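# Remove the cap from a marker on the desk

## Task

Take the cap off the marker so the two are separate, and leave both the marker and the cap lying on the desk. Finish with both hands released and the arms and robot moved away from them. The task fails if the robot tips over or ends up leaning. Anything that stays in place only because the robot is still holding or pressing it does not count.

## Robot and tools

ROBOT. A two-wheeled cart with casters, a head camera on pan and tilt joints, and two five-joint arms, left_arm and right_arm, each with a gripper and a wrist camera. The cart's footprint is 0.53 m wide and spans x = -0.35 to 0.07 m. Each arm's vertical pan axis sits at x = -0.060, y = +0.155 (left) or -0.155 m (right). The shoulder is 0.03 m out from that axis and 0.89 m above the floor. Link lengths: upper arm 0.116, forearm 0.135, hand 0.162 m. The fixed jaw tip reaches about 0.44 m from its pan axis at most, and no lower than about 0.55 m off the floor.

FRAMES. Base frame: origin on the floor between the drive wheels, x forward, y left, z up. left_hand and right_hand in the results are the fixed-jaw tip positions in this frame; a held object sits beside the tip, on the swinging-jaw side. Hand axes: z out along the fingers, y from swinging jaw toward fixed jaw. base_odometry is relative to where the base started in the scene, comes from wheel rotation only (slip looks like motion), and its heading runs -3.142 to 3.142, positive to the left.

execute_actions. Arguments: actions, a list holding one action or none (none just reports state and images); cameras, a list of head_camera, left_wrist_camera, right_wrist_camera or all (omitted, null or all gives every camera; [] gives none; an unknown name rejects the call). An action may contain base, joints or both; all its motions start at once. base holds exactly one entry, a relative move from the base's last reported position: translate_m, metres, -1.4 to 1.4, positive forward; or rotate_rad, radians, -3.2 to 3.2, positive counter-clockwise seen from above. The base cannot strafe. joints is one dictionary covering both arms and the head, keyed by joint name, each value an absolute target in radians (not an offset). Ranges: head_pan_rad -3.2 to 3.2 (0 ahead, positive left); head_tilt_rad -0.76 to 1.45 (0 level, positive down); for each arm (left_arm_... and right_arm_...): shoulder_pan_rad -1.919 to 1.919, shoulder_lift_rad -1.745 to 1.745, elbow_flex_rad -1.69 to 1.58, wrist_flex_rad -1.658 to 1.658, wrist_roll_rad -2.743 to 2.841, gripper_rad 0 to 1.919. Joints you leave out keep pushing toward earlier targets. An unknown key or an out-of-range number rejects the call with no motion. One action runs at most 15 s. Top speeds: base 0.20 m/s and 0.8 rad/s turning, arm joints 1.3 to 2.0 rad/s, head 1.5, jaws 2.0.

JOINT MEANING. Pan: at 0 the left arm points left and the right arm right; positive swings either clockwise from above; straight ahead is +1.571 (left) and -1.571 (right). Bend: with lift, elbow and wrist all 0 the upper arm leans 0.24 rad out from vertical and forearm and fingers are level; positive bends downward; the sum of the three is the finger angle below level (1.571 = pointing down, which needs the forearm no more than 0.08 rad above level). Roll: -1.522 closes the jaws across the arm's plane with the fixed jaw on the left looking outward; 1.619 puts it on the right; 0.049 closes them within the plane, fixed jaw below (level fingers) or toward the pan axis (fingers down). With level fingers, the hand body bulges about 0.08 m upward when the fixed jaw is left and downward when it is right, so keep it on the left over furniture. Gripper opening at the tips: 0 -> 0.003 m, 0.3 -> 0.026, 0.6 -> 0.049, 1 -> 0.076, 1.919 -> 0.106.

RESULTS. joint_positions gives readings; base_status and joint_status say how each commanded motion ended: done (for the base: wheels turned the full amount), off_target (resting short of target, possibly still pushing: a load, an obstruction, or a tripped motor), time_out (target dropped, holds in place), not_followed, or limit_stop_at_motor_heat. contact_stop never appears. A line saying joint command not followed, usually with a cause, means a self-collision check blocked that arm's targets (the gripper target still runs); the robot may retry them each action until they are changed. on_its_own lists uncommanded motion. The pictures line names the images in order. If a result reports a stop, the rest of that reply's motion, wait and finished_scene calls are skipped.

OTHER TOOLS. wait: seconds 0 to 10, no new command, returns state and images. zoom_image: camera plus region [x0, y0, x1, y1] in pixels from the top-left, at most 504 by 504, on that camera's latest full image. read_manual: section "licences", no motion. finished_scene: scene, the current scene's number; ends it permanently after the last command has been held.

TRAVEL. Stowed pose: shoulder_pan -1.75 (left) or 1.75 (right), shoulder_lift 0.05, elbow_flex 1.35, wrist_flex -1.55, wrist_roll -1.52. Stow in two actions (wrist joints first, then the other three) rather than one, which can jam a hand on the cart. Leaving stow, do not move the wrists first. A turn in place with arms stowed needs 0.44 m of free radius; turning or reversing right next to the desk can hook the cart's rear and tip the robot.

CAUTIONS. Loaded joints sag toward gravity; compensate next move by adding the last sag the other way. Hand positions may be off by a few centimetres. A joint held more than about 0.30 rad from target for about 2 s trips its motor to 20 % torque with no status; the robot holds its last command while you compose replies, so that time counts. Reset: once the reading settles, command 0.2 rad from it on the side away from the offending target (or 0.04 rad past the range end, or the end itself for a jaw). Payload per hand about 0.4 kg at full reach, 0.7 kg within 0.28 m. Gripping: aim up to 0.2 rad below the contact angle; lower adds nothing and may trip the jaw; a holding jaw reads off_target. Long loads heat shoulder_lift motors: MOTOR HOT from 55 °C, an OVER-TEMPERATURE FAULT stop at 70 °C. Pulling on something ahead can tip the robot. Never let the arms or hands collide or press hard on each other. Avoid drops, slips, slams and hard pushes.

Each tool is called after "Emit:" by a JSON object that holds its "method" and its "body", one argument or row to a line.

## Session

Emit:
{"method": "execute_actions", "body": {
  "actions": [
    {"joints":{"head_tilt_rad":0.4,"head_pan_rad":1.2}}
  ],
  "cameras": ["head_camera"]
}}

Emit:
{"method": "execute_actions", "body": {
  "actions": [
    {"joints":{"head_pan_rad":-1.2}}
  ],
  "cameras": ["head_camera"]
}}

Scene clock: 1.60 s.
base_odometry: x=+0.000 y=+0.000 heading=+0.000 (m, m, rad; odometry frame)
base_status: not commanded
joint_positions: head_pan_rad=+1.190 head_tilt_rad=+0.393 left_arm_shoulder_pan_rad=-1.776 left_arm_shoulder_lift_rad=+0.076 left_arm_elbow_flex_rad=+1.337 left_arm_wrist_flex_rad=-1.583 left_arm_wrist_roll_rad=-1.528 left_arm_gripper_rad=+1.920 right_arm_shoulder_pan_rad=+1.763 right_arm_shoulder_lift_rad=+0.065 right_arm_elbow_flex_rad=+1.364 right_arm_wrist_flex_rad=-1.491 right_arm_wrist_roll_rad=-1.530 right_arm_gripper_rad=+1.920
joint_status: all done
left_hand: x=-0.3046 y=+0.0961 z=+0.8987 quat_wxyz=(-0.081, -0.641, -0.064, +0.760) (m; base frame)
right_hand: x=-0.3069 y=-0.1149 z=+0.8815 quat_wxyz=(-0.067, +0.681, -0.068, -0.726) (m; base frame)
pictures: head_camera
Images, in order (width x height): head_camera 644x476.

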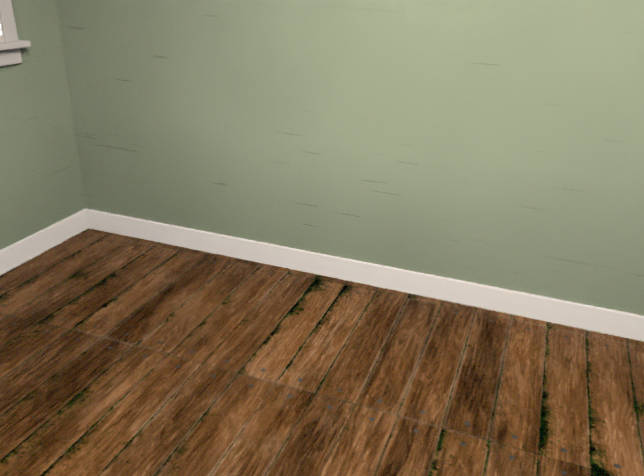

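Scene clock: 4.00 s.
base_odometry: x=+0.000 y=+0.000 heading=+0.000 (m, m, rad; odometry frame)
base_status: not commanded
joint_positions: head_pan_rad=-1.190 head_tilt_rad=+0.393 left_arm_shoulder_pan_rad=-1.776 left_arm_shoulder_lift_rad=+0.076 left_arm_elbow_flex_rad=+1.337 left_arm_wrist_flex_rad=-1.583 left_arm_wrist_roll_rad=-1.528 left_arm_gripper_rad=+1.920 right_arm_shoulder_pan_rad=+1.763 right_arm_shoulder_lift_rad=+0.065 right_arm_elbow_flex_rad=+1.364 right_arm_wrist_flex_rad=-1.491 right_arm_wrist_roll_rad=-1.530 right_arm_gripper_rad=+1.920
joint_status: all done
left_hand: x=-0.3046 y=+0.0961 z=+0.8987 quat_wxyz=(-0.081, -0.641, -0.064, +0.760) (m; base frame)
right_hand: x=-0.3069 y=-0.1149 z=+0.8815 quat_wxyz=(-0.067, +0.681, -0.068, -0.726) (m; base frame)
pictures: head_camera
Images, in order (width x height): head_camera 644x476.

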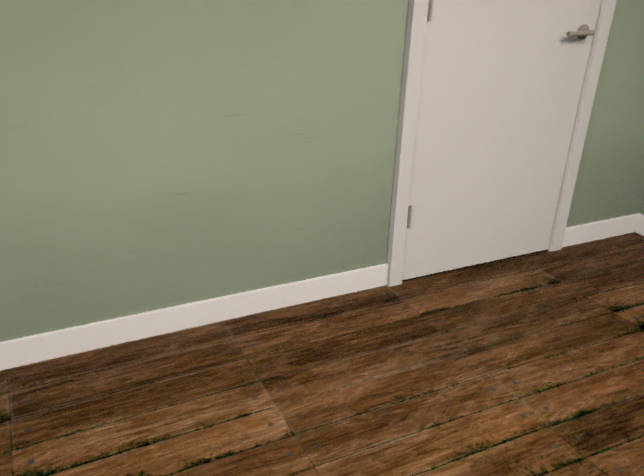

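Emit:
{"method": "execute_actions", "body": {
  "actions": [
    {"joints":{"head_pan_rad":-2.6}}
  ],
  "cameras": ["head_camera"]
}}

Emit:
{"method": "execute_actions", "body": {
  "actions": [
    {"joints":{"head_pan_rad":-0.1}}
  ],
  "cameras": ["head_camera"]
}}

Scene clock: 8.47 s.
base_odometry: x=+0.000 y=+0.000 heading=+0.000 (m, m, rad; odometry frame)
base_status: not commanded
joint_positions: head_pan_rad=-2.590 head_tilt_rad=+0.393 left_arm_shoulder_pan_rad=-1.776 left_arm_shoulder_lift_rad=+0.076 left_arm_elbow_flex_rad=+1.337 left_arm_wrist_flex_rad=-1.583 left_arm_wrist_roll_rad=-1.528 left_arm_gripper_rad=+1.920 right_arm_shoulder_pan_rad=+1.763 right_arm_shoulder_lift_rad=+0.065 right_arm_elbow_flex_rad=+1.364 right_arm_wrist_flex_rad=-1.491 right_arm_wrist_roll_rad=-1.530 right_arm_gripper_rad=+1.920
joint_status: all done
left_hand: x=-0.3046 y=+0.0961 z=+0.8987 quat_wxyz=(-0.081, -0.641, -0.064, +0.760) (m; base frame)
right_hand: x=-0.3069 y=-0.1149 z=+0.8815 quat_wxyz=(-0.067, +0.681, -0.068, -0.726) (m; base frame)
pictures: head_camera
Images, in order (width x height): head_camera 644x476.

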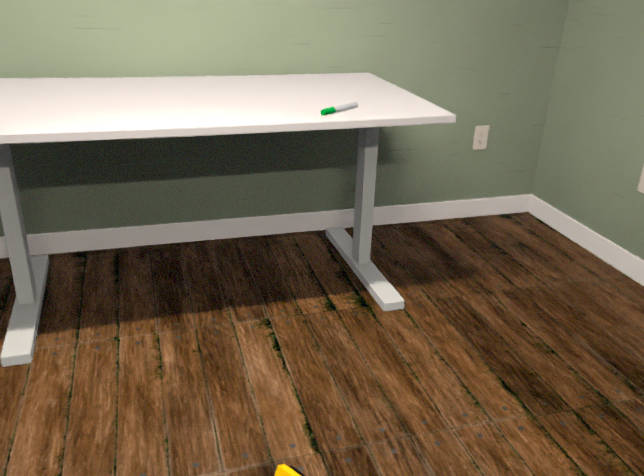

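Scene clock: 10.93 s.
base_odometry: x=+0.000 y=+0.000 heading=+0.000 (m, m, rad; odometry frame)
base_status: not commanded
joint_positions: head_pan_rad=-0.110 head_tilt_rad=+0.393 left_arm_shoulder_pan_rad=-1.776 left_arm_shoulder_lift_rad=+0.076 left_arm_elbow_flex_rad=+1.337 left_arm_wrist_flex_rad=-1.583 left_arm_wrist_roll_rad=-1.528 left_arm_gripper_rad=+1.920 right_arm_shoulder_pan_rad=+1.763 right_arm_shoulder_lift_rad=+0.065 right_arm_elbow_flex_rad=+1.364 right_arm_wrist_flex_rad=-1.491 right_arm_wrist_roll_rad=-1.530 right_arm_gripper_rad=+1.920
joint_status: all done
left_hand: x=-0.3046 y=+0.0961 z=+0.8987 quat_wxyz=(-0.081, -0.641, -0.064, +0.760) (m; base frame)
right_hand: x=-0.3069 y=-0.1149 z=+0.8815 quat_wxyz=(-0.067, +0.681, -0.068, -0.726) (m; base frame)
pictures: head_camera
Images, in order (width x height): head_camera 644x476.

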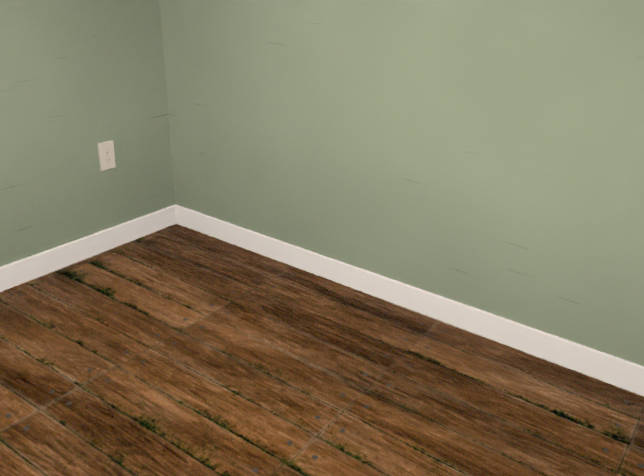

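Emit:
{"method": "execute_actions", "body": {
  "actions": [
    {"base":{"rotate_rad":-2.62},"joints":{"head_pan_rad":0,"head_tilt_rad":0.7}}
  ],
  "cameras": []
}}

Emit:
{"method": "execute_actions", "body": {
  "actions": [
    {"base":{"translate_m":1.3},"joints":{"left_arm_shoulder_pan_rad":1.57,"left_arm_shoulder_lift_rad":-0.3,"left_arm_elbow_flex_rad":0.2,"right_arm_shoulder_pan_rad":-1.57,"right_arm_shoulder_lift_rad":-0.3,"right_arm_elbow_flex_rad":0.2}}
  ],
  "cameras": ["head_camera"]
}}

Scene clock: 20.97 s.
base_odometry: x=-0.001 y=+0.000 heading=-2.619 (m, m, rad; odometry frame)
base_status: done
joint_positions: head_pan_rad=-0.010 head_tilt_rad=+0.694 left_arm_shoulder_pan_rad=-1.776 left_arm_shoulder_lift_rad=+0.076 left_arm_elbow_flex_rad=+1.337 left_arm_wrist_flex_rad=-1.583 left_arm_wrist_roll_rad=-1.528 left_arm_gripper_rad=+1.920 right_arm_shoulder_pan_rad=+1.763 right_arm_shoulder_lift_rad=+0.065 right_arm_elbow_flex_rad=+1.364 right_arm_wrist_flex_rad=-1.491 right_arm_wrist_roll_rad=-1.530 right_arm_gripper_rad=+1.920
joint_status: all done
left_hand: x=-0.3046 y=+0.0961 z=+0.8987 quat_wxyz=(-0.081, -0.641, -0.064, +0.760) (m; base frame)
right_hand: x=-0.3069 y=-0.1149 z=+0.8815 quat_wxyz=(-0.067, +0.681, -0.068, -0.726) (m; base frame)
pictures: none
No camera images: the call's "cameras" was empty. Leave "cameras" out to get every camera's image.

Scene clock: 28.23 s.
base_odometry: x=-1.127 y=-0.649 heading=-2.616 (m, m, rad; odometry frame)
base_status: done
joint_positions: head_pan_rad=-0.010 head_tilt_rad=+0.695 left_arm_shoulder_pan_rad=+1.560 left_arm_shoulder_lift_rad=-0.274 left_arm_elbow_flex_rad=+0.232 left_arm_wrist_flex_rad=-1.583 left_arm_wrist_roll_rad=-1.528 left_arm_gripper_rad=+1.920 right_arm_shoulder_pan_rad=-1.558 right_arm_shoulder_lift_rad=-0.268 right_arm_elbow_flex_rad=+0.232 right_arm_wrist_flex_rad=-1.491 right_arm_wrist_roll_rad=-1.530 right_arm_gripper_rad=+1.920
joint_status: all done
left_hand: x=+0.0930 y=+0.1644 z=+1.1811 quat_wxyz=(+1.000, +0.000, -0.027, +0.008) (m; base frame)
right_hand: x=+0.1095 y=-0.1494 z=+1.1803 quat_wxyz=(+1.000, +0.000, +0.022, -0.002) (m; base frame)
pictures: head_camera
Images, in order (width x height): head_camera 644x476.

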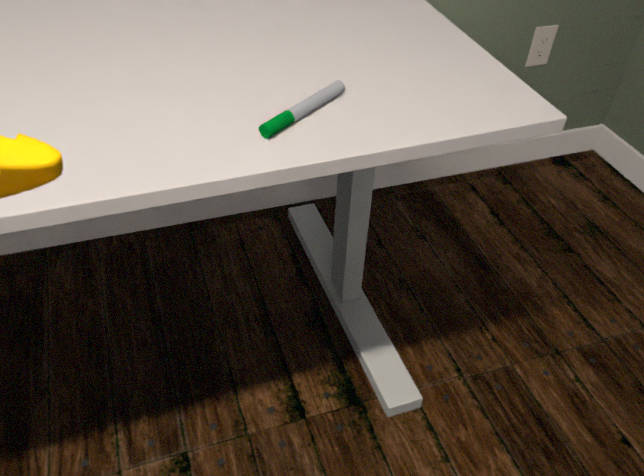

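Emit:
{"method": "execute_actions", "body": {
  "actions": [
    {"base":{"translate_m":0.5},"joints":{"head_tilt_rad":1.0,"right_arm_shoulder_pan_rad":-1.85,"right_arm_shoulder_lift_rad":0.8,"right_arm_elbow_flex_rad":-0.7,"right_arm_wrist_flex_rad":0.5,"right_arm_wrist_roll_rad":0.6,"left_arm_shoulder_pan_rad":1.85,"left_arm_shoulder_lift_rad":0.3,"left_arm_elbow_flex_rad":0.02,"left_arm_wrist_flex_rad":0.85,"left_arm_wrist_roll_rad":-1.95,"left_arm_gripper_rad":0.8,"right_arm_gripper_rad":0.8}}
  ]
}}

Scene clock: 38.03 s.
base_odometry: x=-1.559 y=-0.901 heading=-2.614 (m, m, rad; odometry frame)
base_status: done
joint_positions: head_pan_rad=-0.010 head_tilt_rad=+0.995 left_arm_shoulder_pan_rad=+1.839 left_arm_shoulder_lift_rad=+0.318 left_arm_elbow_flex_rad=+0.056 left_arm_wrist_flex_rad=+0.844 left_arm_wrist_roll_rad=-1.942 left_arm_gripper_rad=+0.812 right_arm_shoulder_pan_rad=-1.839 right_arm_shoulder_lift_rad=+0.829 right_arm_elbow_flex_rad=-0.659 right_arm_wrist_flex_rad=+0.498 right_arm_wrist_roll_rad=+0.593 right_arm_gripper_rad=+0.811
joint_status: all done
left_hand: x=+0.2099 y=+0.0881 z=+0.7981 quat_wxyz=(+0.175, +0.332, +0.927, +0.013) (m; base frame)
right_hand: x=+0.3153 y=-0.0564 z=+0.8271 quat_wxyz=(+0.263, -0.836, +0.333, -0.348) (m; base frame)
pictures: head_camera, left_wrist_camera, right_wrist_camera
Images, in order (width x height): head_camera 644x476, left_wrist_camera 644x476, right_wrist_camera 644x476.

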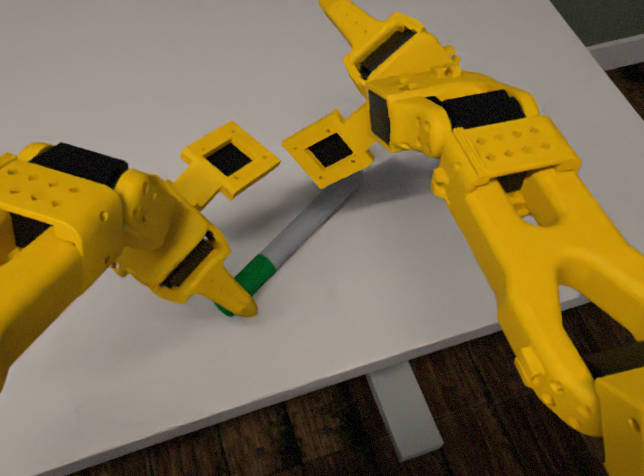

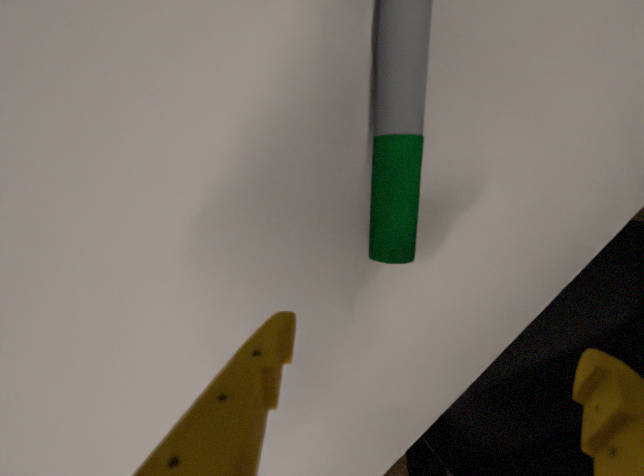

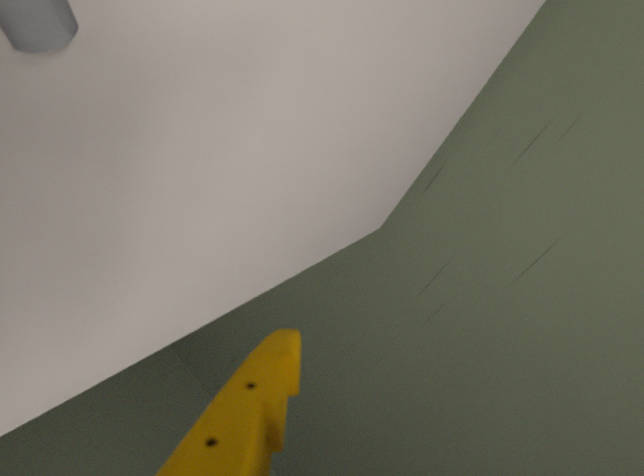

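Emit:
{"method": "execute_actions", "body": {
  "actions": [
    {"base":{"translate_m":-0.04},"joints":{"right_arm_shoulder_pan_rad":-1.91,"right_arm_shoulder_lift_rad":0.9,"right_arm_elbow_flex_rad":-0.65,"right_arm_wrist_flex_rad":0.65,"right_arm_wrist_roll_rad":-2.54,"left_arm_shoulder_pan_rad":1.91,"left_arm_shoulder_lift_rad":0.45,"left_arm_elbow_flex_rad":-0.1,"left_arm_wrist_flex_rad":0.85,"left_arm_wrist_roll_rad":1.19}}
  ]
}}

Scene clock: 46.93 s.
base_odometry: x=-1.524 y=-0.880 heading=-2.613 (m, m, rad; odometry frame)
base_status: done
joint_positions: head_pan_rad=-0.010 head_tilt_rad=+0.995 left_arm_shoulder_pan_rad=+1.884 left_arm_shoulder_lift_rad=+0.467 left_arm_elbow_flex_rad=-0.065 left_arm_wrist_flex_rad=+0.844 left_arm_wrist_roll_rad=+1.182 left_arm_gripper_rad=+0.811 right_arm_shoulder_pan_rad=-1.897 right_arm_shoulder_lift_rad=+0.927 right_arm_elbow_flex_rad=-0.641 right_arm_wrist_flex_rad=+0.647 right_arm_wrist_roll_rad=-2.532 right_arm_gripper_rad=+0.811
joint_status: left_arm_shoulder_pan_rad off_target (ended at +1.884, target +1.910); the others done
joint sent to its limit — the command would take left_arm_shoulder_pan_rad past its upper limit and right_arm_shoulder_pan_rad past its lower limit, so those joints were sent only as far as their limits.
left_hand: x=+0.2046 y=+0.0615 z=+0.7808 quat_wxyz=(+0.010, -0.918, +0.362, -0.161) (m; base frame)
right_hand: x=+0.2880 y=-0.0326 z=+0.7809 quat_wxyz=(+0.246, +0.318, +0.895, +0.194) (m; base frame)
pictures: head_camera, left_wrist_camera, right_wrist_camera
Images, in order (width x height): head_camera 644x476, left_wrist_camera 644x476, right_wrist_camera 644x476.

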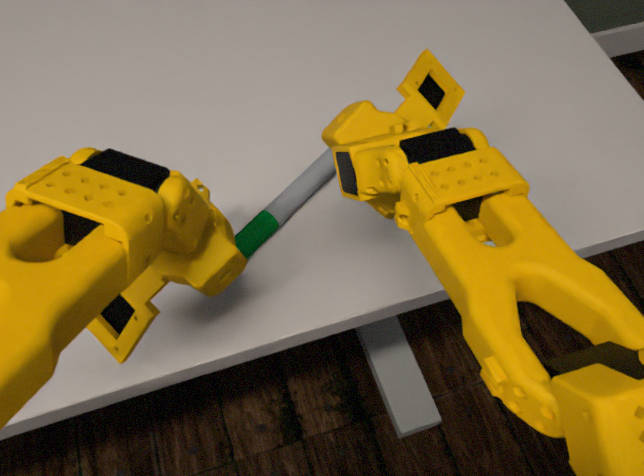

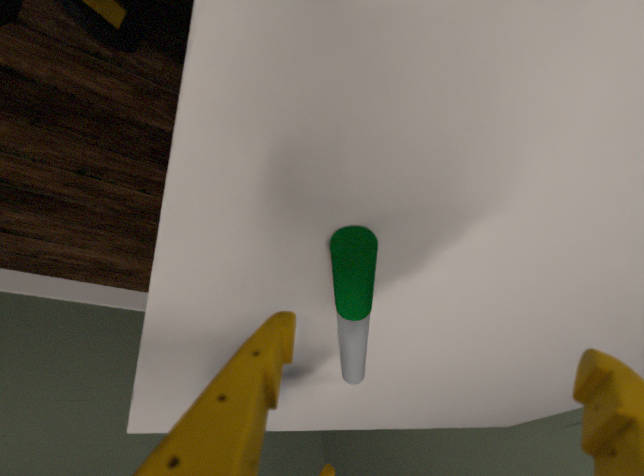

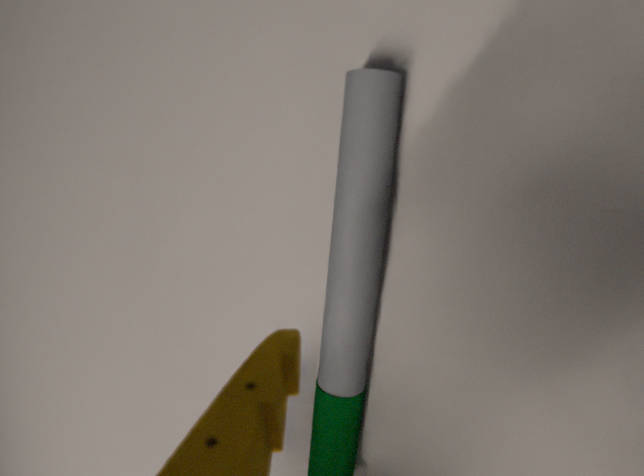

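Emit:
{"method": "execute_actions", "body": {
  "actions": [
    {"base":{"translate_m":0.035},"joints":{"right_arm_shoulder_lift_rad":1.03,"right_arm_wrist_flex_rad":0.5,"right_arm_elbow_flex_rad":-0.68,"left_arm_shoulder_lift_rad":0.62,"left_arm_wrist_flex_rad":0.66}}
  ]
}}

Scene clock: 53.63 s.
base_odometry: x=-1.555 y=-0.898 heading=-2.613 (m, m, rad; odometry frame)
base_status: done
joint_positions: head_pan_rad=-0.010 head_tilt_rad=+0.995 left_arm_shoulder_pan_rad=+1.884 left_arm_shoulder_lift_rad=+0.637 left_arm_elbow_flex_rad=-0.068 left_arm_wrist_flex_rad=+0.671 left_arm_wrist_roll_rad=+1.182 left_arm_gripper_rad=+0.811 right_arm_shoulder_pan_rad=-1.897 right_arm_shoulder_lift_rad=+1.056 right_arm_elbow_flex_rad=-0.644 right_arm_wrist_flex_rad=+0.512 right_arm_wrist_roll_rad=-2.532 right_arm_gripper_rad=+0.811
joint_status: all done
left_hand: x=+0.2094 y=+0.0600 z=+0.7467 quat_wxyz=(+0.010, -0.918, +0.361, -0.164) (m; base frame)
right_hand: x=+0.2889 y=-0.0324 z=+0.7516 quat_wxyz=(+0.249, +0.318, +0.893, +0.197) (m; base frame)
pictures: head_camera, left_wrist_camera, right_wrist_camera
Images, in order (width x height): head_camera 644x476, left_wrist_camera 644x476, right_wrist_camera 644x476.

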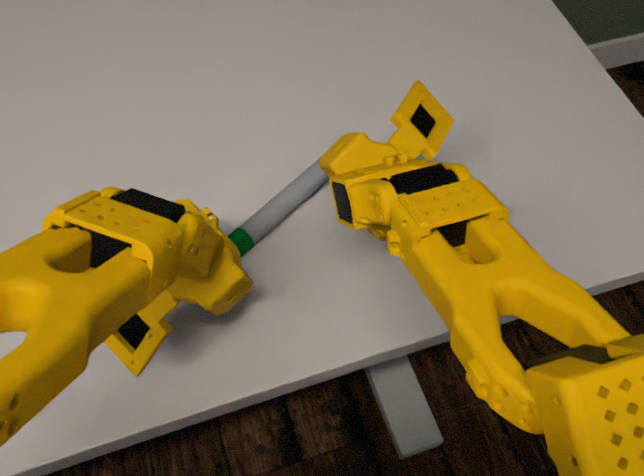

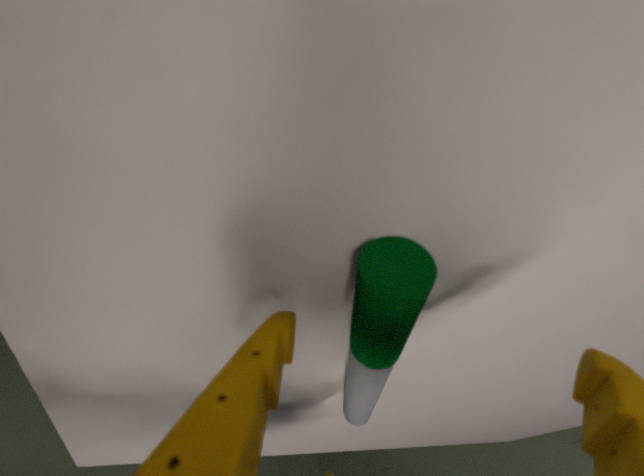

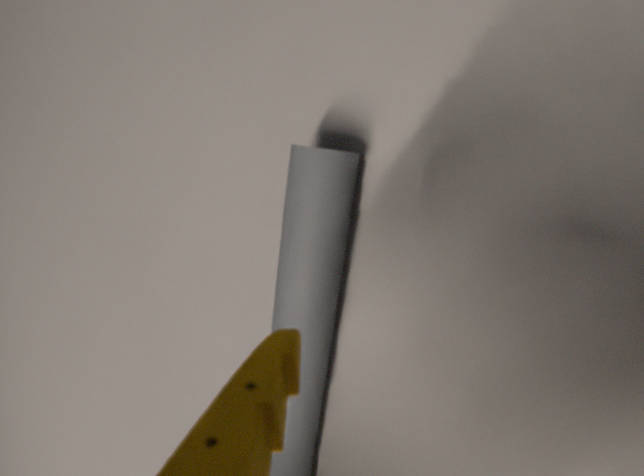

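Emit:
{"method": "execute_actions", "body": {
  "actions": [
    {"base":{"translate_m":0.03},"joints":{"right_arm_shoulder_lift_rad":1.1,"right_arm_elbow_flex_rad":-0.85,"right_arm_wrist_flex_rad":0.55,"left_arm_elbow_flex_rad":-0.02,"left_arm_shoulder_lift_rad":0.6}}
  ],
  "cameras": []
}}

Emit:
{"method": "execute_actions", "body": {
  "actions": [
    {"joints":{"right_arm_shoulder_lift_rad":1.2,"right_arm_wrist_flex_rad":0.45,"left_arm_shoulder_lift_rad":0.7,"left_arm_wrist_flex_rad":0.55}}
  ]
}}

Scene clock: 59.60 s.
base_odometry: x=-1.581 y=-0.914 heading=-2.613 (m, m, rad; odometry frame)
base_status: done
joint_positions: head_pan_rad=-0.010 head_tilt_rad=+0.995 left_arm_shoulder_pan_rad=+1.885 left_arm_shoulder_lift_rad=+0.637 left_arm_elbow_flex_rad=-0.018 left_arm_wrist_flex_rad=+0.669 left_arm_wrist_roll_rad=+1.182 left_arm_gripper_rad=+0.811 right_arm_shoulder_pan_rad=-1.897 right_arm_shoulder_lift_rad=+1.128 right_arm_elbow_flex_rad=-0.812 right_arm_wrist_flex_rad=+0.549 right_arm_wrist_roll_rad=-2.534 right_arm_gripper_rad=+0.811
joint_status: all done
left_hand: x=+0.1986 y=+0.0630 z=+0.7386 quat_wxyz=(+0.009, -0.921, +0.363, -0.140) (m; base frame)
right_hand: x=+0.3015 y=-0.0281 z=+0.7621 quat_wxyz=(+0.271, +0.315, +0.884, +0.214) (m; base frame)
pictures: none
No camera images: the call's "cameras" was empty. Leave "cameras" out to get every camera's image.

Scene clock: 60.37 s.
base_odometry: x=-1.581 y=-0.914 heading=-2.613 (m, m, rad; odometry frame)
base_status: not commanded
joint_positions: head_pan_rad=-0.010 head_tilt_rad=+0.995 left_arm_shoulder_pan_rad=+1.885 left_arm_shoulder_lift_rad=+0.697 left_arm_elbow_flex_rad=-0.018 left_arm_wrist_flex_rad=+0.557 left_arm_wrist_roll_rad=+1.182 left_arm_gripper_rad=+0.811 right_arm_shoulder_pan_rad=-1.897 right_arm_shoulder_lift_rad=+1.215 right_arm_elbow_flex_rad=-0.820 right_arm_wrist_flex_rad=+0.460 right_arm_wrist_roll_rad=-2.534 right_arm_gripper_rad=+0.810
joint_status: all done
left_hand: x=+0.2059 y=+0.0607 z=+0.7289 quat_wxyz=(+0.010, -0.917, +0.362, -0.166) (m; base frame)
right_hand: x=+0.3009 y=-0.0283 z=+0.7429 quat_wxyz=(+0.275, +0.315, +0.882, +0.217) (m; base frame)
pictures: head_camera, left_wrist_camera, right_wrist_camera
Images, in order (width x height): head_camera 644x476, left_wrist_camera 644x476, right_wrist_camera 644x476.

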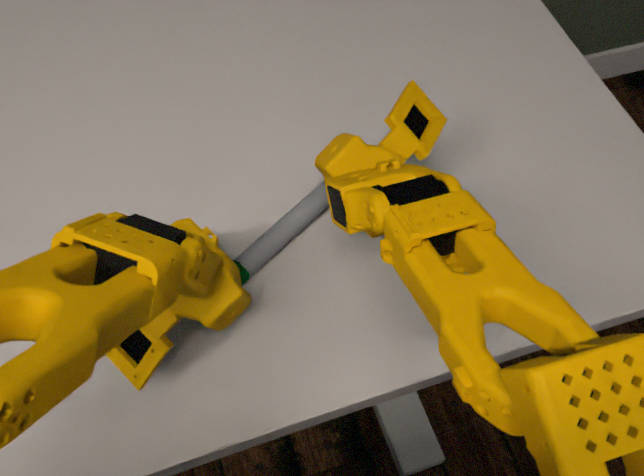

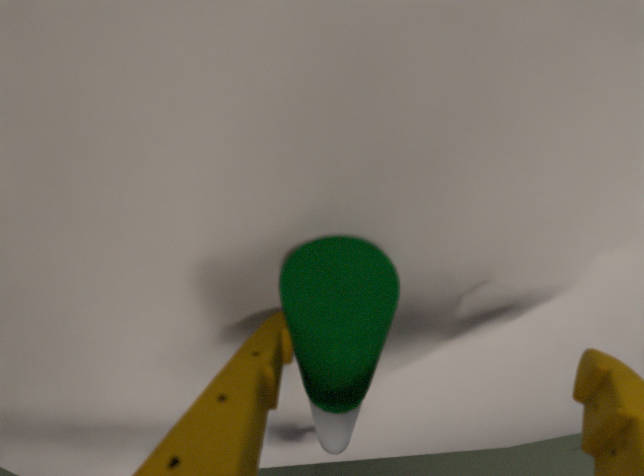

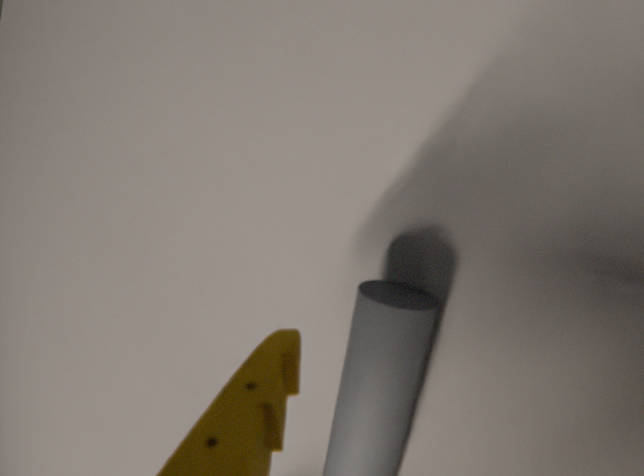

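Emit:
{"method": "execute_actions", "body": {
  "actions": [
    {"joints":{"right_arm_gripper_rad":0.0,"left_arm_gripper_rad":0.03}}
  ],
  "cameras": ["right_wrist_camera"]
}}

Scene clock: 63.37 s.
base_odometry: x=-1.581 y=-0.914 heading=-2.613 (m, m, rad; odometry frame)
base_status: not commanded
joint_positions: head_pan_rad=-0.010 head_tilt_rad=+0.995 left_arm_shoulder_pan_rad=+1.885 left_arm_shoulder_lift_rad=+0.697 left_arm_elbow_flex_rad=-0.018 left_arm_wrist_flex_rad=+0.557 left_arm_wrist_roll_rad=+1.182 left_arm_gripper_rad=+0.214 right_arm_shoulder_pan_rad=-1.897 right_arm_shoulder_lift_rad=+1.226 right_arm_elbow_flex_rad=-0.820 right_arm_wrist_flex_rad=+0.460 right_arm_wrist_roll_rad=-2.534 right_arm_gripper_rad=+0.012
joint_status: left_arm_gripper_rad off_target (ended at +0.214, target +0.030); the others done
left_hand: x=+0.2059 y=+0.0607 z=+0.7289 quat_wxyz=(+0.010, -0.917, +0.362, -0.166) (m; base frame)
right_hand: x=+0.2993 y=-0.0288 z=+0.7391 quat_wxyz=(+0.271, +0.315, +0.884, +0.214) (m; base frame)
pictures: right_wrist_camera
Images, in order (width x height): right_wrist_camera 644x476.

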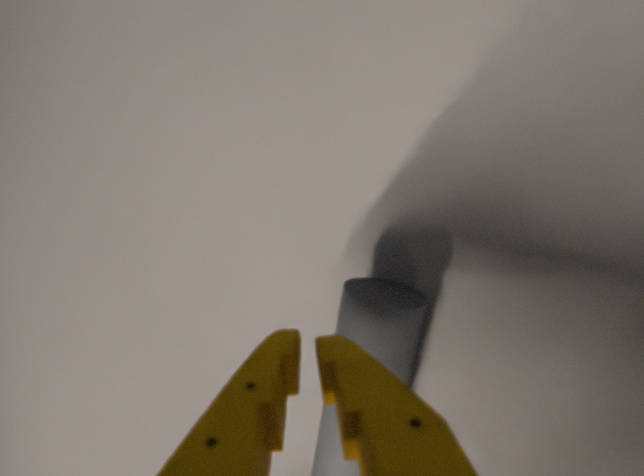

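Right is above it. Open, lift and extend the marker into it.

Emit:
{"method": "execute_actions", "body": {
  "actions": [
    {"joints":{"right_arm_gripper_rad":0.8}}
  ],
  "cameras": []
}}

Emit:
{"method": "execute_actions", "body": {
  "actions": [
    {"joints":{"left_arm_shoulder_lift_rad":0.62,"left_arm_elbow_flex_rad":-0.15,"left_arm_wrist_flex_rad":0.72}}
  ],
  "cameras": []
}}

Emit:
{"method": "execute_actions", "body": {
  "actions": [
    {"joints":{"right_arm_gripper_rad":0.0}}
  ],
  "cameras": ["right_wrist_camera","head_camera"]
}}

Scene clock: 68.83 s.
base_odometry: x=-1.581 y=-0.914 heading=-2.613 (m, m, rad; odometry frame)
base_status: not commanded
joint_positions: head_pan_rad=-0.010 head_tilt_rad=+0.995 left_arm_shoulder_pan_rad=+1.885 left_arm_shoulder_lift_rad=+0.697 left_arm_elbow_flex_rad=-0.018 left_arm_wrist_flex_rad=+0.557 left_arm_wrist_roll_rad=+1.182 left_arm_gripper_rad=+0.214 right_arm_shoulder_pan_rad=-1.897 right_arm_shoulder_lift_rad=+1.226 right_arm_elbow_flex_rad=-0.831 right_arm_wrist_flex_rad=+0.455 right_arm_wrist_roll_rad=-2.534 right_arm_gripper_rad=+0.787
joint_status: all done
left_hand: x=+0.2059 y=+0.0607 z=+0.7289 quat_wxyz=(+0.010, -0.917, +0.362, -0.166) (m; base frame)
right_hand: x=+0.3015 y=-0.0281 z=+0.7422 quat_wxyz=(+0.276, +0.314, +0.882, +0.219) (m; base frame)
pictures: none
No camera images: the call's "cameras" was empty. Leave "cameras" out to get every camera's image.

Scene clock: 69.67 s.
base_odometry: x=-1.581 y=-0.914 heading=-2.613 (m, m, rad; odometry frame)
base_status: not commanded
joint_positions: head_pan_rad=-0.010 head_tilt_rad=+0.995 left_arm_shoulder_pan_rad=+1.885 left_arm_shoulder_lift_rad=+0.671 left_arm_elbow_flex_rad=-0.114 left_arm_wrist_flex_rad=+0.714 left_arm_wrist_roll_rad=+1.182 left_arm_gripper_rad=+0.214 right_arm_shoulder_pan_rad=-1.899 right_arm_shoulder_lift_rad=+1.226 right_arm_elbow_flex_rad=-0.831 right_arm_wrist_flex_rad=+0.455 right_arm_wrist_roll_rad=-2.534 right_arm_gripper_rad=+0.788
joint_status: all done
left_hand: x=+0.2079 y=+0.0600 z=+0.7436 quat_wxyz=(+0.009, -0.920, +0.363, -0.149) (m; base frame)
right_hand: x=+0.3013 y=-0.0275 z=+0.7422 quat_wxyz=(+0.276, +0.314, +0.882, +0.219) (m; base frame)
pictures: none
No camera images: the call's "cameras" was empty. Leave "cameras" out to get every camera's image.

Scene clock: 70.60 s.
base_odometry: x=-1.581 y=-0.914 heading=-2.613 (m, m, rad; odometry frame)
base_status: not commanded
joint_positions: head_pan_rad=-0.010 head_tilt_rad=+0.995 left_arm_shoulder_pan_rad=+1.885 left_arm_shoulder_lift_rad=+0.671 left_arm_elbow_flex_rad=-0.114 left_arm_wrist_flex_rad=+0.714 left_arm_wrist_roll_rad=+1.182 left_arm_gripper_rad=+0.214 right_arm_shoulder_pan_rad=-1.899 right_arm_shoulder_lift_rad=+1.226 right_arm_elbow_flex_rad=-0.831 right_arm_wrist_flex_rad=+0.455 right_arm_wrist_roll_rad=-2.534 right_arm_gripper_rad=+0.012
joint_status: all done
left_hand: x=+0.2079 y=+0.0600 z=+0.7436 quat_wxyz=(+0.009, -0.920, +0.363, -0.149) (m; base frame)
right_hand: x=+0.3013 y=-0.0275 z=+0.7422 quat_wxyz=(+0.276, +0.314, +0.882, +0.219) (m; base frame)
pictures: head_camera, right_wrist_camera
Images, in order (width x height): head_camera 644x476, right_wrist_camera 644x476.

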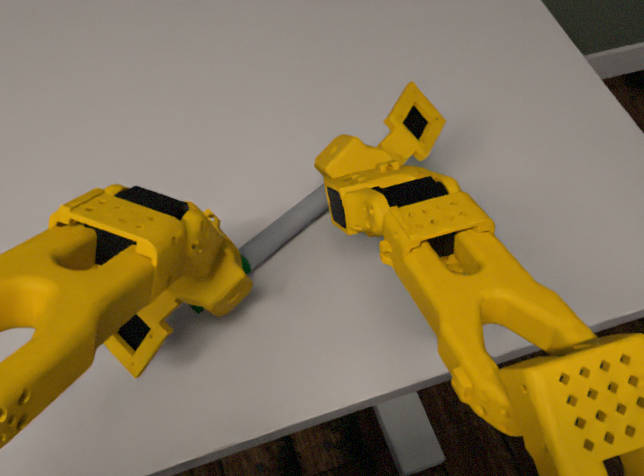

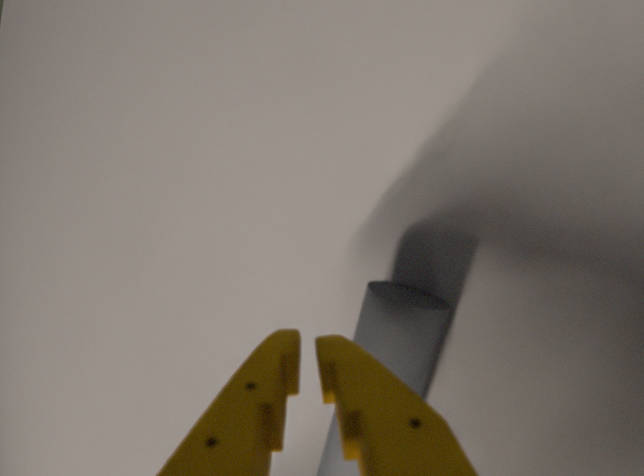

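Emit:
{"method": "execute_actions", "body": {
  "actions": [
    {"joints":{"right_arm_gripper_rad":0.55,"right_arm_wrist_flex_rad":0.62,"right_arm_shoulder_lift_rad":1.2,"left_arm_shoulder_lift_rad":0.7,"left_arm_elbow_flex_rad":-0.05,"left_arm_wrist_flex_rad":0.58}}
  ],
  "cameras": ["right_wrist_camera"]
}}

Emit:
{"method": "execute_actions", "body": {
  "actions": [
    {"joints":{"right_arm_gripper_rad":0.0}}
  ],
  "cameras": ["right_wrist_camera"]
}}

Scene clock: 76.00 s.
base_odometry: x=-1.581 y=-0.914 heading=-2.613 (m, m, rad; odometry frame)
base_status: not commanded
joint_positions: head_pan_rad=-0.010 head_tilt_rad=+0.995 left_arm_shoulder_pan_rad=+1.885 left_arm_shoulder_lift_rad=+0.708 left_arm_elbow_flex_rad=-0.050 left_arm_wrist_flex_rad=+0.591 left_arm_wrist_roll_rad=+1.182 left_arm_gripper_rad=+0.214 right_arm_shoulder_pan_rad=-1.901 right_arm_shoulder_lift_rad=+1.219 right_arm_elbow_flex_rad=-0.846 right_arm_wrist_flex_rad=+0.604 right_arm_wrist_roll_rad=-2.534 right_arm_gripper_rad=+0.534
joint_status: all done
left_hand: x=+0.2064 y=+0.0605 z=+0.7297 quat_wxyz=(+0.010, -0.918, +0.362, -0.160) (m; base frame)
right_hand: x=+0.2874 y=-0.0317 z=+0.7330 quat_wxyz=(+0.229, +0.320, +0.901, +0.182) (m; base frame)
pictures: right_wrist_camera
Images, in order (width x height): right_wrist_camera 644x476.

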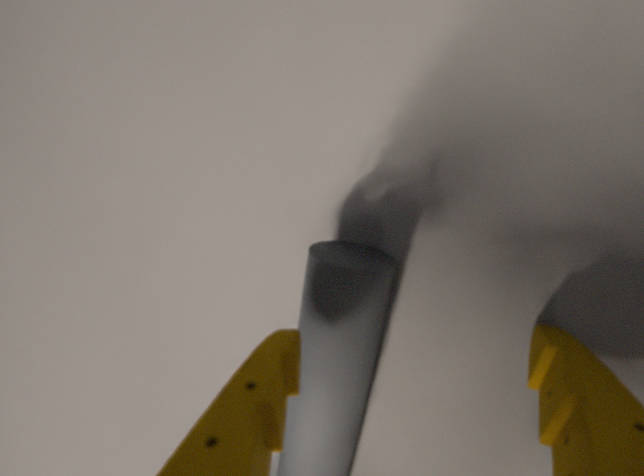

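Scene clock: 76.80 s.
base_odometry: x=-1.581 y=-0.914 heading=-2.613 (m, m, rad; odometry frame)
base_status: not commanded
joint_positions: head_pan_rad=-0.010 head_tilt_rad=+0.995 left_arm_shoulder_pan_rad=+1.885 left_arm_shoulder_lift_rad=+0.708 left_arm_elbow_flex_rad=-0.050 left_arm_wrist_flex_rad=+0.591 left_arm_wrist_roll_rad=+1.182 left_arm_gripper_rad=+0.214 right_arm_shoulder_pan_rad=-1.901 right_arm_shoulder_lift_rad=+1.226 right_arm_elbow_flex_rad=-0.845 right_arm_wrist_flex_rad=+0.617 right_arm_wrist_roll_rad=-2.534 right_arm_gripper_rad=+0.012
joint_status: all done
left_hand: x=+0.2064 y=+0.0605 z=+0.7297 quat_wxyz=(+0.010, -0.918, +0.362, -0.160) (m; base frame)
right_hand: x=+0.2844 y=-0.0327 z=+0.7289 quat_wxyz=(+0.221, +0.321, +0.904, +0.176) (m; base frame)
pictures: right_wrist_camera
Images, in order (width x height): right_wrist_camera 644x476.

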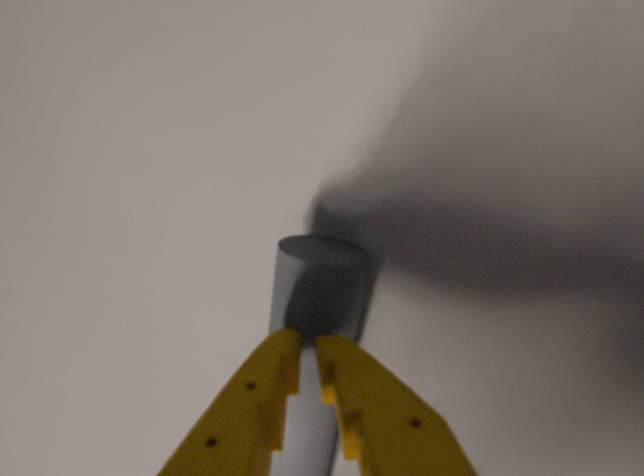

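Emit:
{"method": "execute_actions", "body": {
  "actions": [
    {"joints":{"right_arm_gripper_rad":0.8,"right_arm_shoulder_lift_rad":0.9,"right_arm_wrist_roll_rad":0.6,"right_arm_elbow_flex_rad":-0.68,"right_arm_wrist_flex_rad":0.5,"left_arm_shoulder_lift_rad":0.5,"left_arm_wrist_flex_rad":0.72}}
  ],
  "cameras": []
}}

Emit:
{"method": "execute_actions", "body": {
  "actions": [
    {"joints":{"right_arm_shoulder_lift_rad":1.1,"right_arm_wrist_flex_rad":0.45}}
  ],
  "cameras": ["right_wrist_camera","head_camera"]
}}

Scene clock: 84.73 s.
base_odometry: x=-1.581 y=-0.914 heading=-2.613 (m, m, rad; odometry frame)
base_status: not commanded
joint_positions: head_pan_rad=-0.010 head_tilt_rad=+0.995 left_arm_shoulder_pan_rad=+1.885 left_arm_shoulder_lift_rad=+0.551 left_arm_elbow_flex_rad=-0.047 left_arm_wrist_flex_rad=+0.714 left_arm_wrist_roll_rad=+1.182 left_arm_gripper_rad=+0.214 right_arm_shoulder_pan_rad=-1.901 right_arm_shoulder_lift_rad=+0.970 right_arm_elbow_flex_rad=-0.673 right_arm_wrist_flex_rad=+0.512 right_arm_wrist_roll_rad=+0.594 right_arm_gripper_rad=+0.789
joint_status: all done
left_hand: x=+0.2100 y=+0.0593 z=+0.7628 quat_wxyz=(+0.011, -0.916, +0.361, -0.175) (m; base frame)
right_hand: x=+0.2968 y=-0.0376 z=+0.7792 quat_wxyz=(+0.233, -0.873, +0.316, -0.290) (m; base frame)
pictures: none
No camera images: the call's "cameras" was empty. Leave "cameras" out to get every camera's image.

Scene clock: 85.53 s.
base_odometry: x=-1.581 y=-0.914 heading=-2.613 (m, m, rad; odometry frame)
base_status: not commanded
joint_positions: head_pan_rad=-0.010 head_tilt_rad=+0.995 left_arm_shoulder_pan_rad=+1.885 left_arm_shoulder_lift_rad=+0.551 left_arm_elbow_flex_rad=-0.047 left_arm_wrist_flex_rad=+0.715 left_arm_wrist_roll_rad=+1.182 left_arm_gripper_rad=+0.214 right_arm_shoulder_pan_rad=-1.901 right_arm_shoulder_lift_rad=+1.128 right_arm_elbow_flex_rad=-0.671 right_arm_wrist_flex_rad=+0.463 right_arm_wrist_roll_rad=+0.594 right_arm_gripper_rad=+0.789
joint_status: all done
left_hand: x=+0.2097 y=+0.0594 z=+0.7627 quat_wxyz=(+0.011, -0.916, +0.361, -0.174) (m; base frame)
right_hand: x=+0.2816 y=-0.0428 z=+0.7304 quat_wxyz=(+0.200, -0.891, +0.323, -0.249) (m; base frame)
pictures: head_camera, right_wrist_camera
Images, in order (width x height): head_camera 644x476, right_wrist_camera 644x476.

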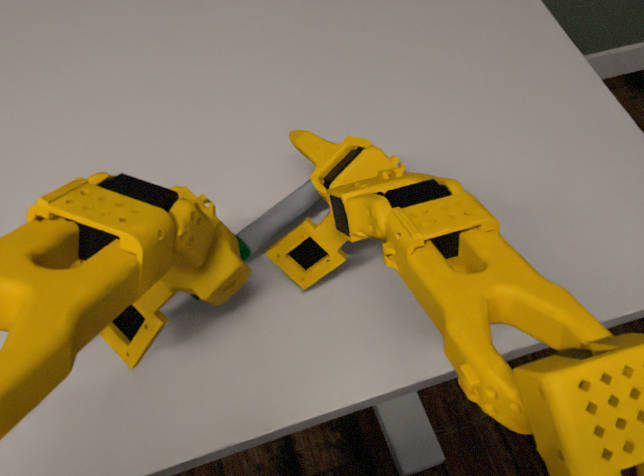

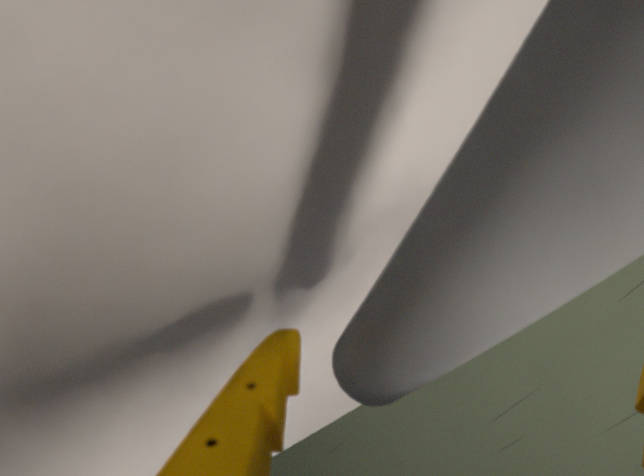

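Emit:
{"method": "execute_actions", "body": {
  "actions": [
    {"joints":{"right_arm_gripper_rad":0.0}}
  ],
  "cameras": ["right_wrist_camera"]
}}

Scene clock: 90.63 s.
base_odometry: x=-1.581 y=-0.914 heading=-2.613 (m, m, rad; odometry frame)
base_status: not commanded
joint_positions: head_pan_rad=-0.010 head_tilt_rad=+0.995 left_arm_shoulder_pan_rad=+1.887 left_arm_shoulder_lift_rad=+0.551 left_arm_elbow_flex_rad=-0.042 left_arm_wrist_flex_rad=+0.717 left_arm_wrist_roll_rad=+1.182 left_arm_gripper_rad=+0.214 right_arm_shoulder_pan_rad=-1.901 right_arm_shoulder_lift_rad=+1.128 right_arm_elbow_flex_rad=-0.671 right_arm_wrist_flex_rad=+0.460 right_arm_wrist_roll_rad=+0.594 right_arm_gripper_rad=+0.012
joint_status: all done
left_hand: x=+0.2084 y=+0.0594 z=+0.7619 quat_wxyz=(+0.010, -0.916, +0.362, -0.171) (m; base frame)
right_hand: x=+0.2819 y=-0.0427 z=+0.7307 quat_wxyz=(+0.201, -0.890, +0.323, -0.250) (m; base frame)
pictures: right_wrist_camera
Images, in order (width x height): right_wrist_camera 644x476.

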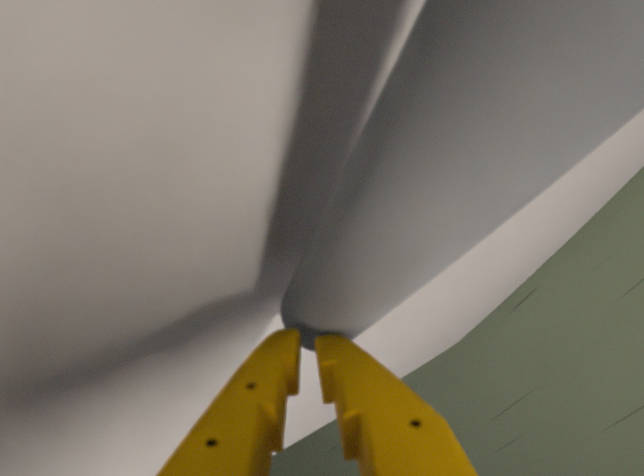

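Emit:
{"method": "execute_actions", "body": {
  "actions": [
    {"joints":{"right_arm_gripper_rad":0.9}}
  ],
  "cameras": []
}}

Emit:
{"method": "execute_actions", "body": {
  "actions": [
    {"joints":{"left_arm_shoulder_lift_rad":0.72,"left_arm_elbow_flex_rad":-0.4,"left_arm_wrist_flex_rad":0.8,"right_arm_shoulder_lift_rad":1.12,"right_arm_elbow_flex_rad":-0.73,"right_arm_wrist_flex_rad":0.42}}
  ],
  "cameras": ["right_wrist_camera"]
}}

Emit:
{"method": "execute_actions", "body": {
  "actions": [
    {"joints":{"right_arm_gripper_rad":0.0}}
  ],
  "cameras": ["right_wrist_camera","head_camera"]
}}

Scene clock: 99.10 s.
base_odometry: x=-1.581 y=-0.914 heading=-2.613 (m, m, rad; odometry frame)
base_status: not commanded
joint_positions: head_pan_rad=-0.010 head_tilt_rad=+0.995 left_arm_shoulder_pan_rad=+1.887 left_arm_shoulder_lift_rad=+0.551 left_arm_elbow_flex_rad=-0.042 left_arm_wrist_flex_rad=+0.717 left_arm_wrist_roll_rad=+1.182 left_arm_gripper_rad=+0.214 right_arm_shoulder_pan_rad=-1.901 right_arm_shoulder_lift_rad=+1.128 right_arm_elbow_flex_rad=-0.671 right_arm_wrist_flex_rad=+0.460 right_arm_wrist_roll_rad=+0.594 right_arm_gripper_rad=+0.888
joint_status: all done
left_hand: x=+0.2084 y=+0.0594 z=+0.7619 quat_wxyz=(+0.010, -0.916, +0.362, -0.171) (m; base frame)
right_hand: x=+0.2819 y=-0.0427 z=+0.7307 quat_wxyz=(+0.201, -0.890, +0.323, -0.250) (m; base frame)
pictures: none
No camera images: the call's "cameras" was empty. Leave "cameras" out to get every camera's image.

Scene clock: 100.10 s.
base_odometry: x=-1.581 y=-0.914 heading=-2.613 (m, m, rad; odometry frame)
base_status: not commanded
joint_positions: head_pan_rad=-0.010 head_tilt_rad=+0.995 left_arm_shoulder_pan_rad=+1.887 left_arm_shoulder_lift_rad=+0.745 left_arm_elbow_flex_rad=-0.361 left_arm_wrist_flex_rad=+0.795 left_arm_wrist_roll_rad=+1.182 left_arm_gripper_rad=+0.214 right_arm_shoulder_pan_rad=-1.901 right_arm_shoulder_lift_rad=+1.145 right_arm_elbow_flex_rad=-0.691 right_arm_wrist_flex_rad=+0.432 right_arm_wrist_roll_rad=+0.594 right_arm_gripper_rad=+0.889
joint_status: all done
left_hand: x=+0.2350 y=+0.0507 z=+0.7626 quat_wxyz=(+0.012, -0.912, +0.361, -0.195) (m; base frame)
right_hand: x=+0.2862 y=-0.0413 z=+0.7320 quat_wxyz=(+0.210, -0.886, +0.321, -0.262) (m; base frame)
pictures: right_wrist_camera
Images, in order (width x height): right_wrist_camera 644x476.

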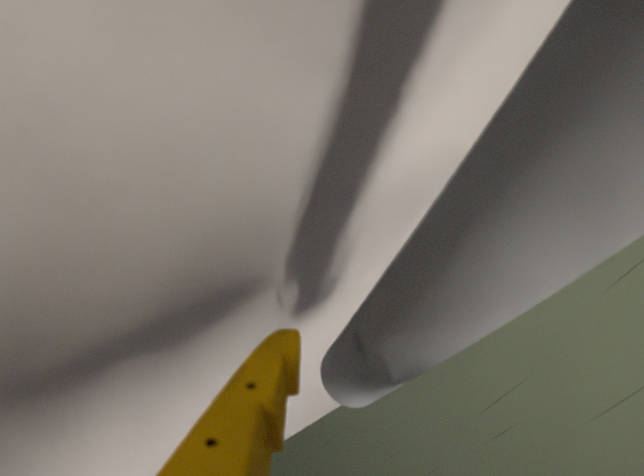

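Scene clock: 101.10 s.
base_odometry: x=-1.581 y=-0.914 heading=-2.613 (m, m, rad; odometry frame)
base_status: not commanded
joint_positions: head_pan_rad=-0.010 head_tilt_rad=+0.995 left_arm_shoulder_pan_rad=+1.887 left_arm_shoulder_lift_rad=+0.749 left_arm_elbow_flex_rad=-0.361 left_arm_wrist_flex_rad=+0.797 left_arm_wrist_roll_rad=+1.182 left_arm_gripper_rad=+0.214 right_arm_shoulder_pan_rad=-1.901 right_arm_shoulder_lift_rad=+1.145 right_arm_elbow_flex_rad=-0.697 right_arm_wrist_flex_rad=+0.429 right_arm_wrist_roll_rad=+0.594 right_arm_gripper_rad=+0.012
joint_status: all done
left_hand: x=+0.2342 y=+0.0510 z=+0.7612 quat_wxyz=(+0.012, -0.913, +0.361, -0.192) (m; base frame)
right_hand: x=+0.2877 y=-0.0408 z=+0.7337 quat_wxyz=(+0.213, -0.884, +0.321, -0.265) (m; base frame)
pictures: head_camera, right_wrist_camera
Images, in order (width x height): head_camera 644x476, right_wrist_camera 644x476.

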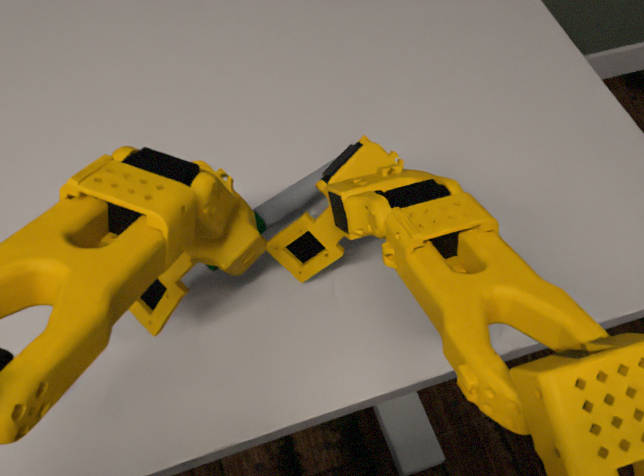

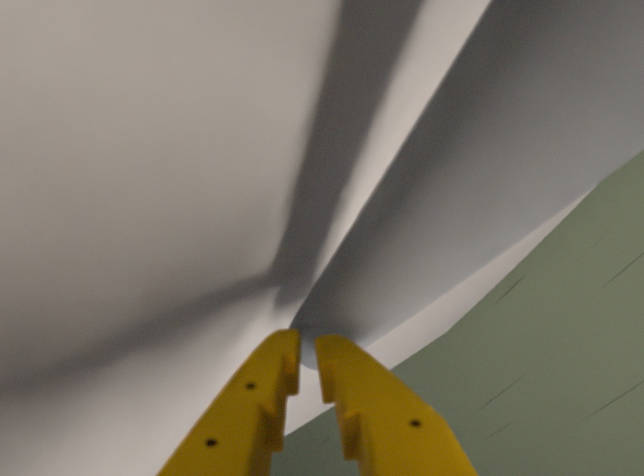

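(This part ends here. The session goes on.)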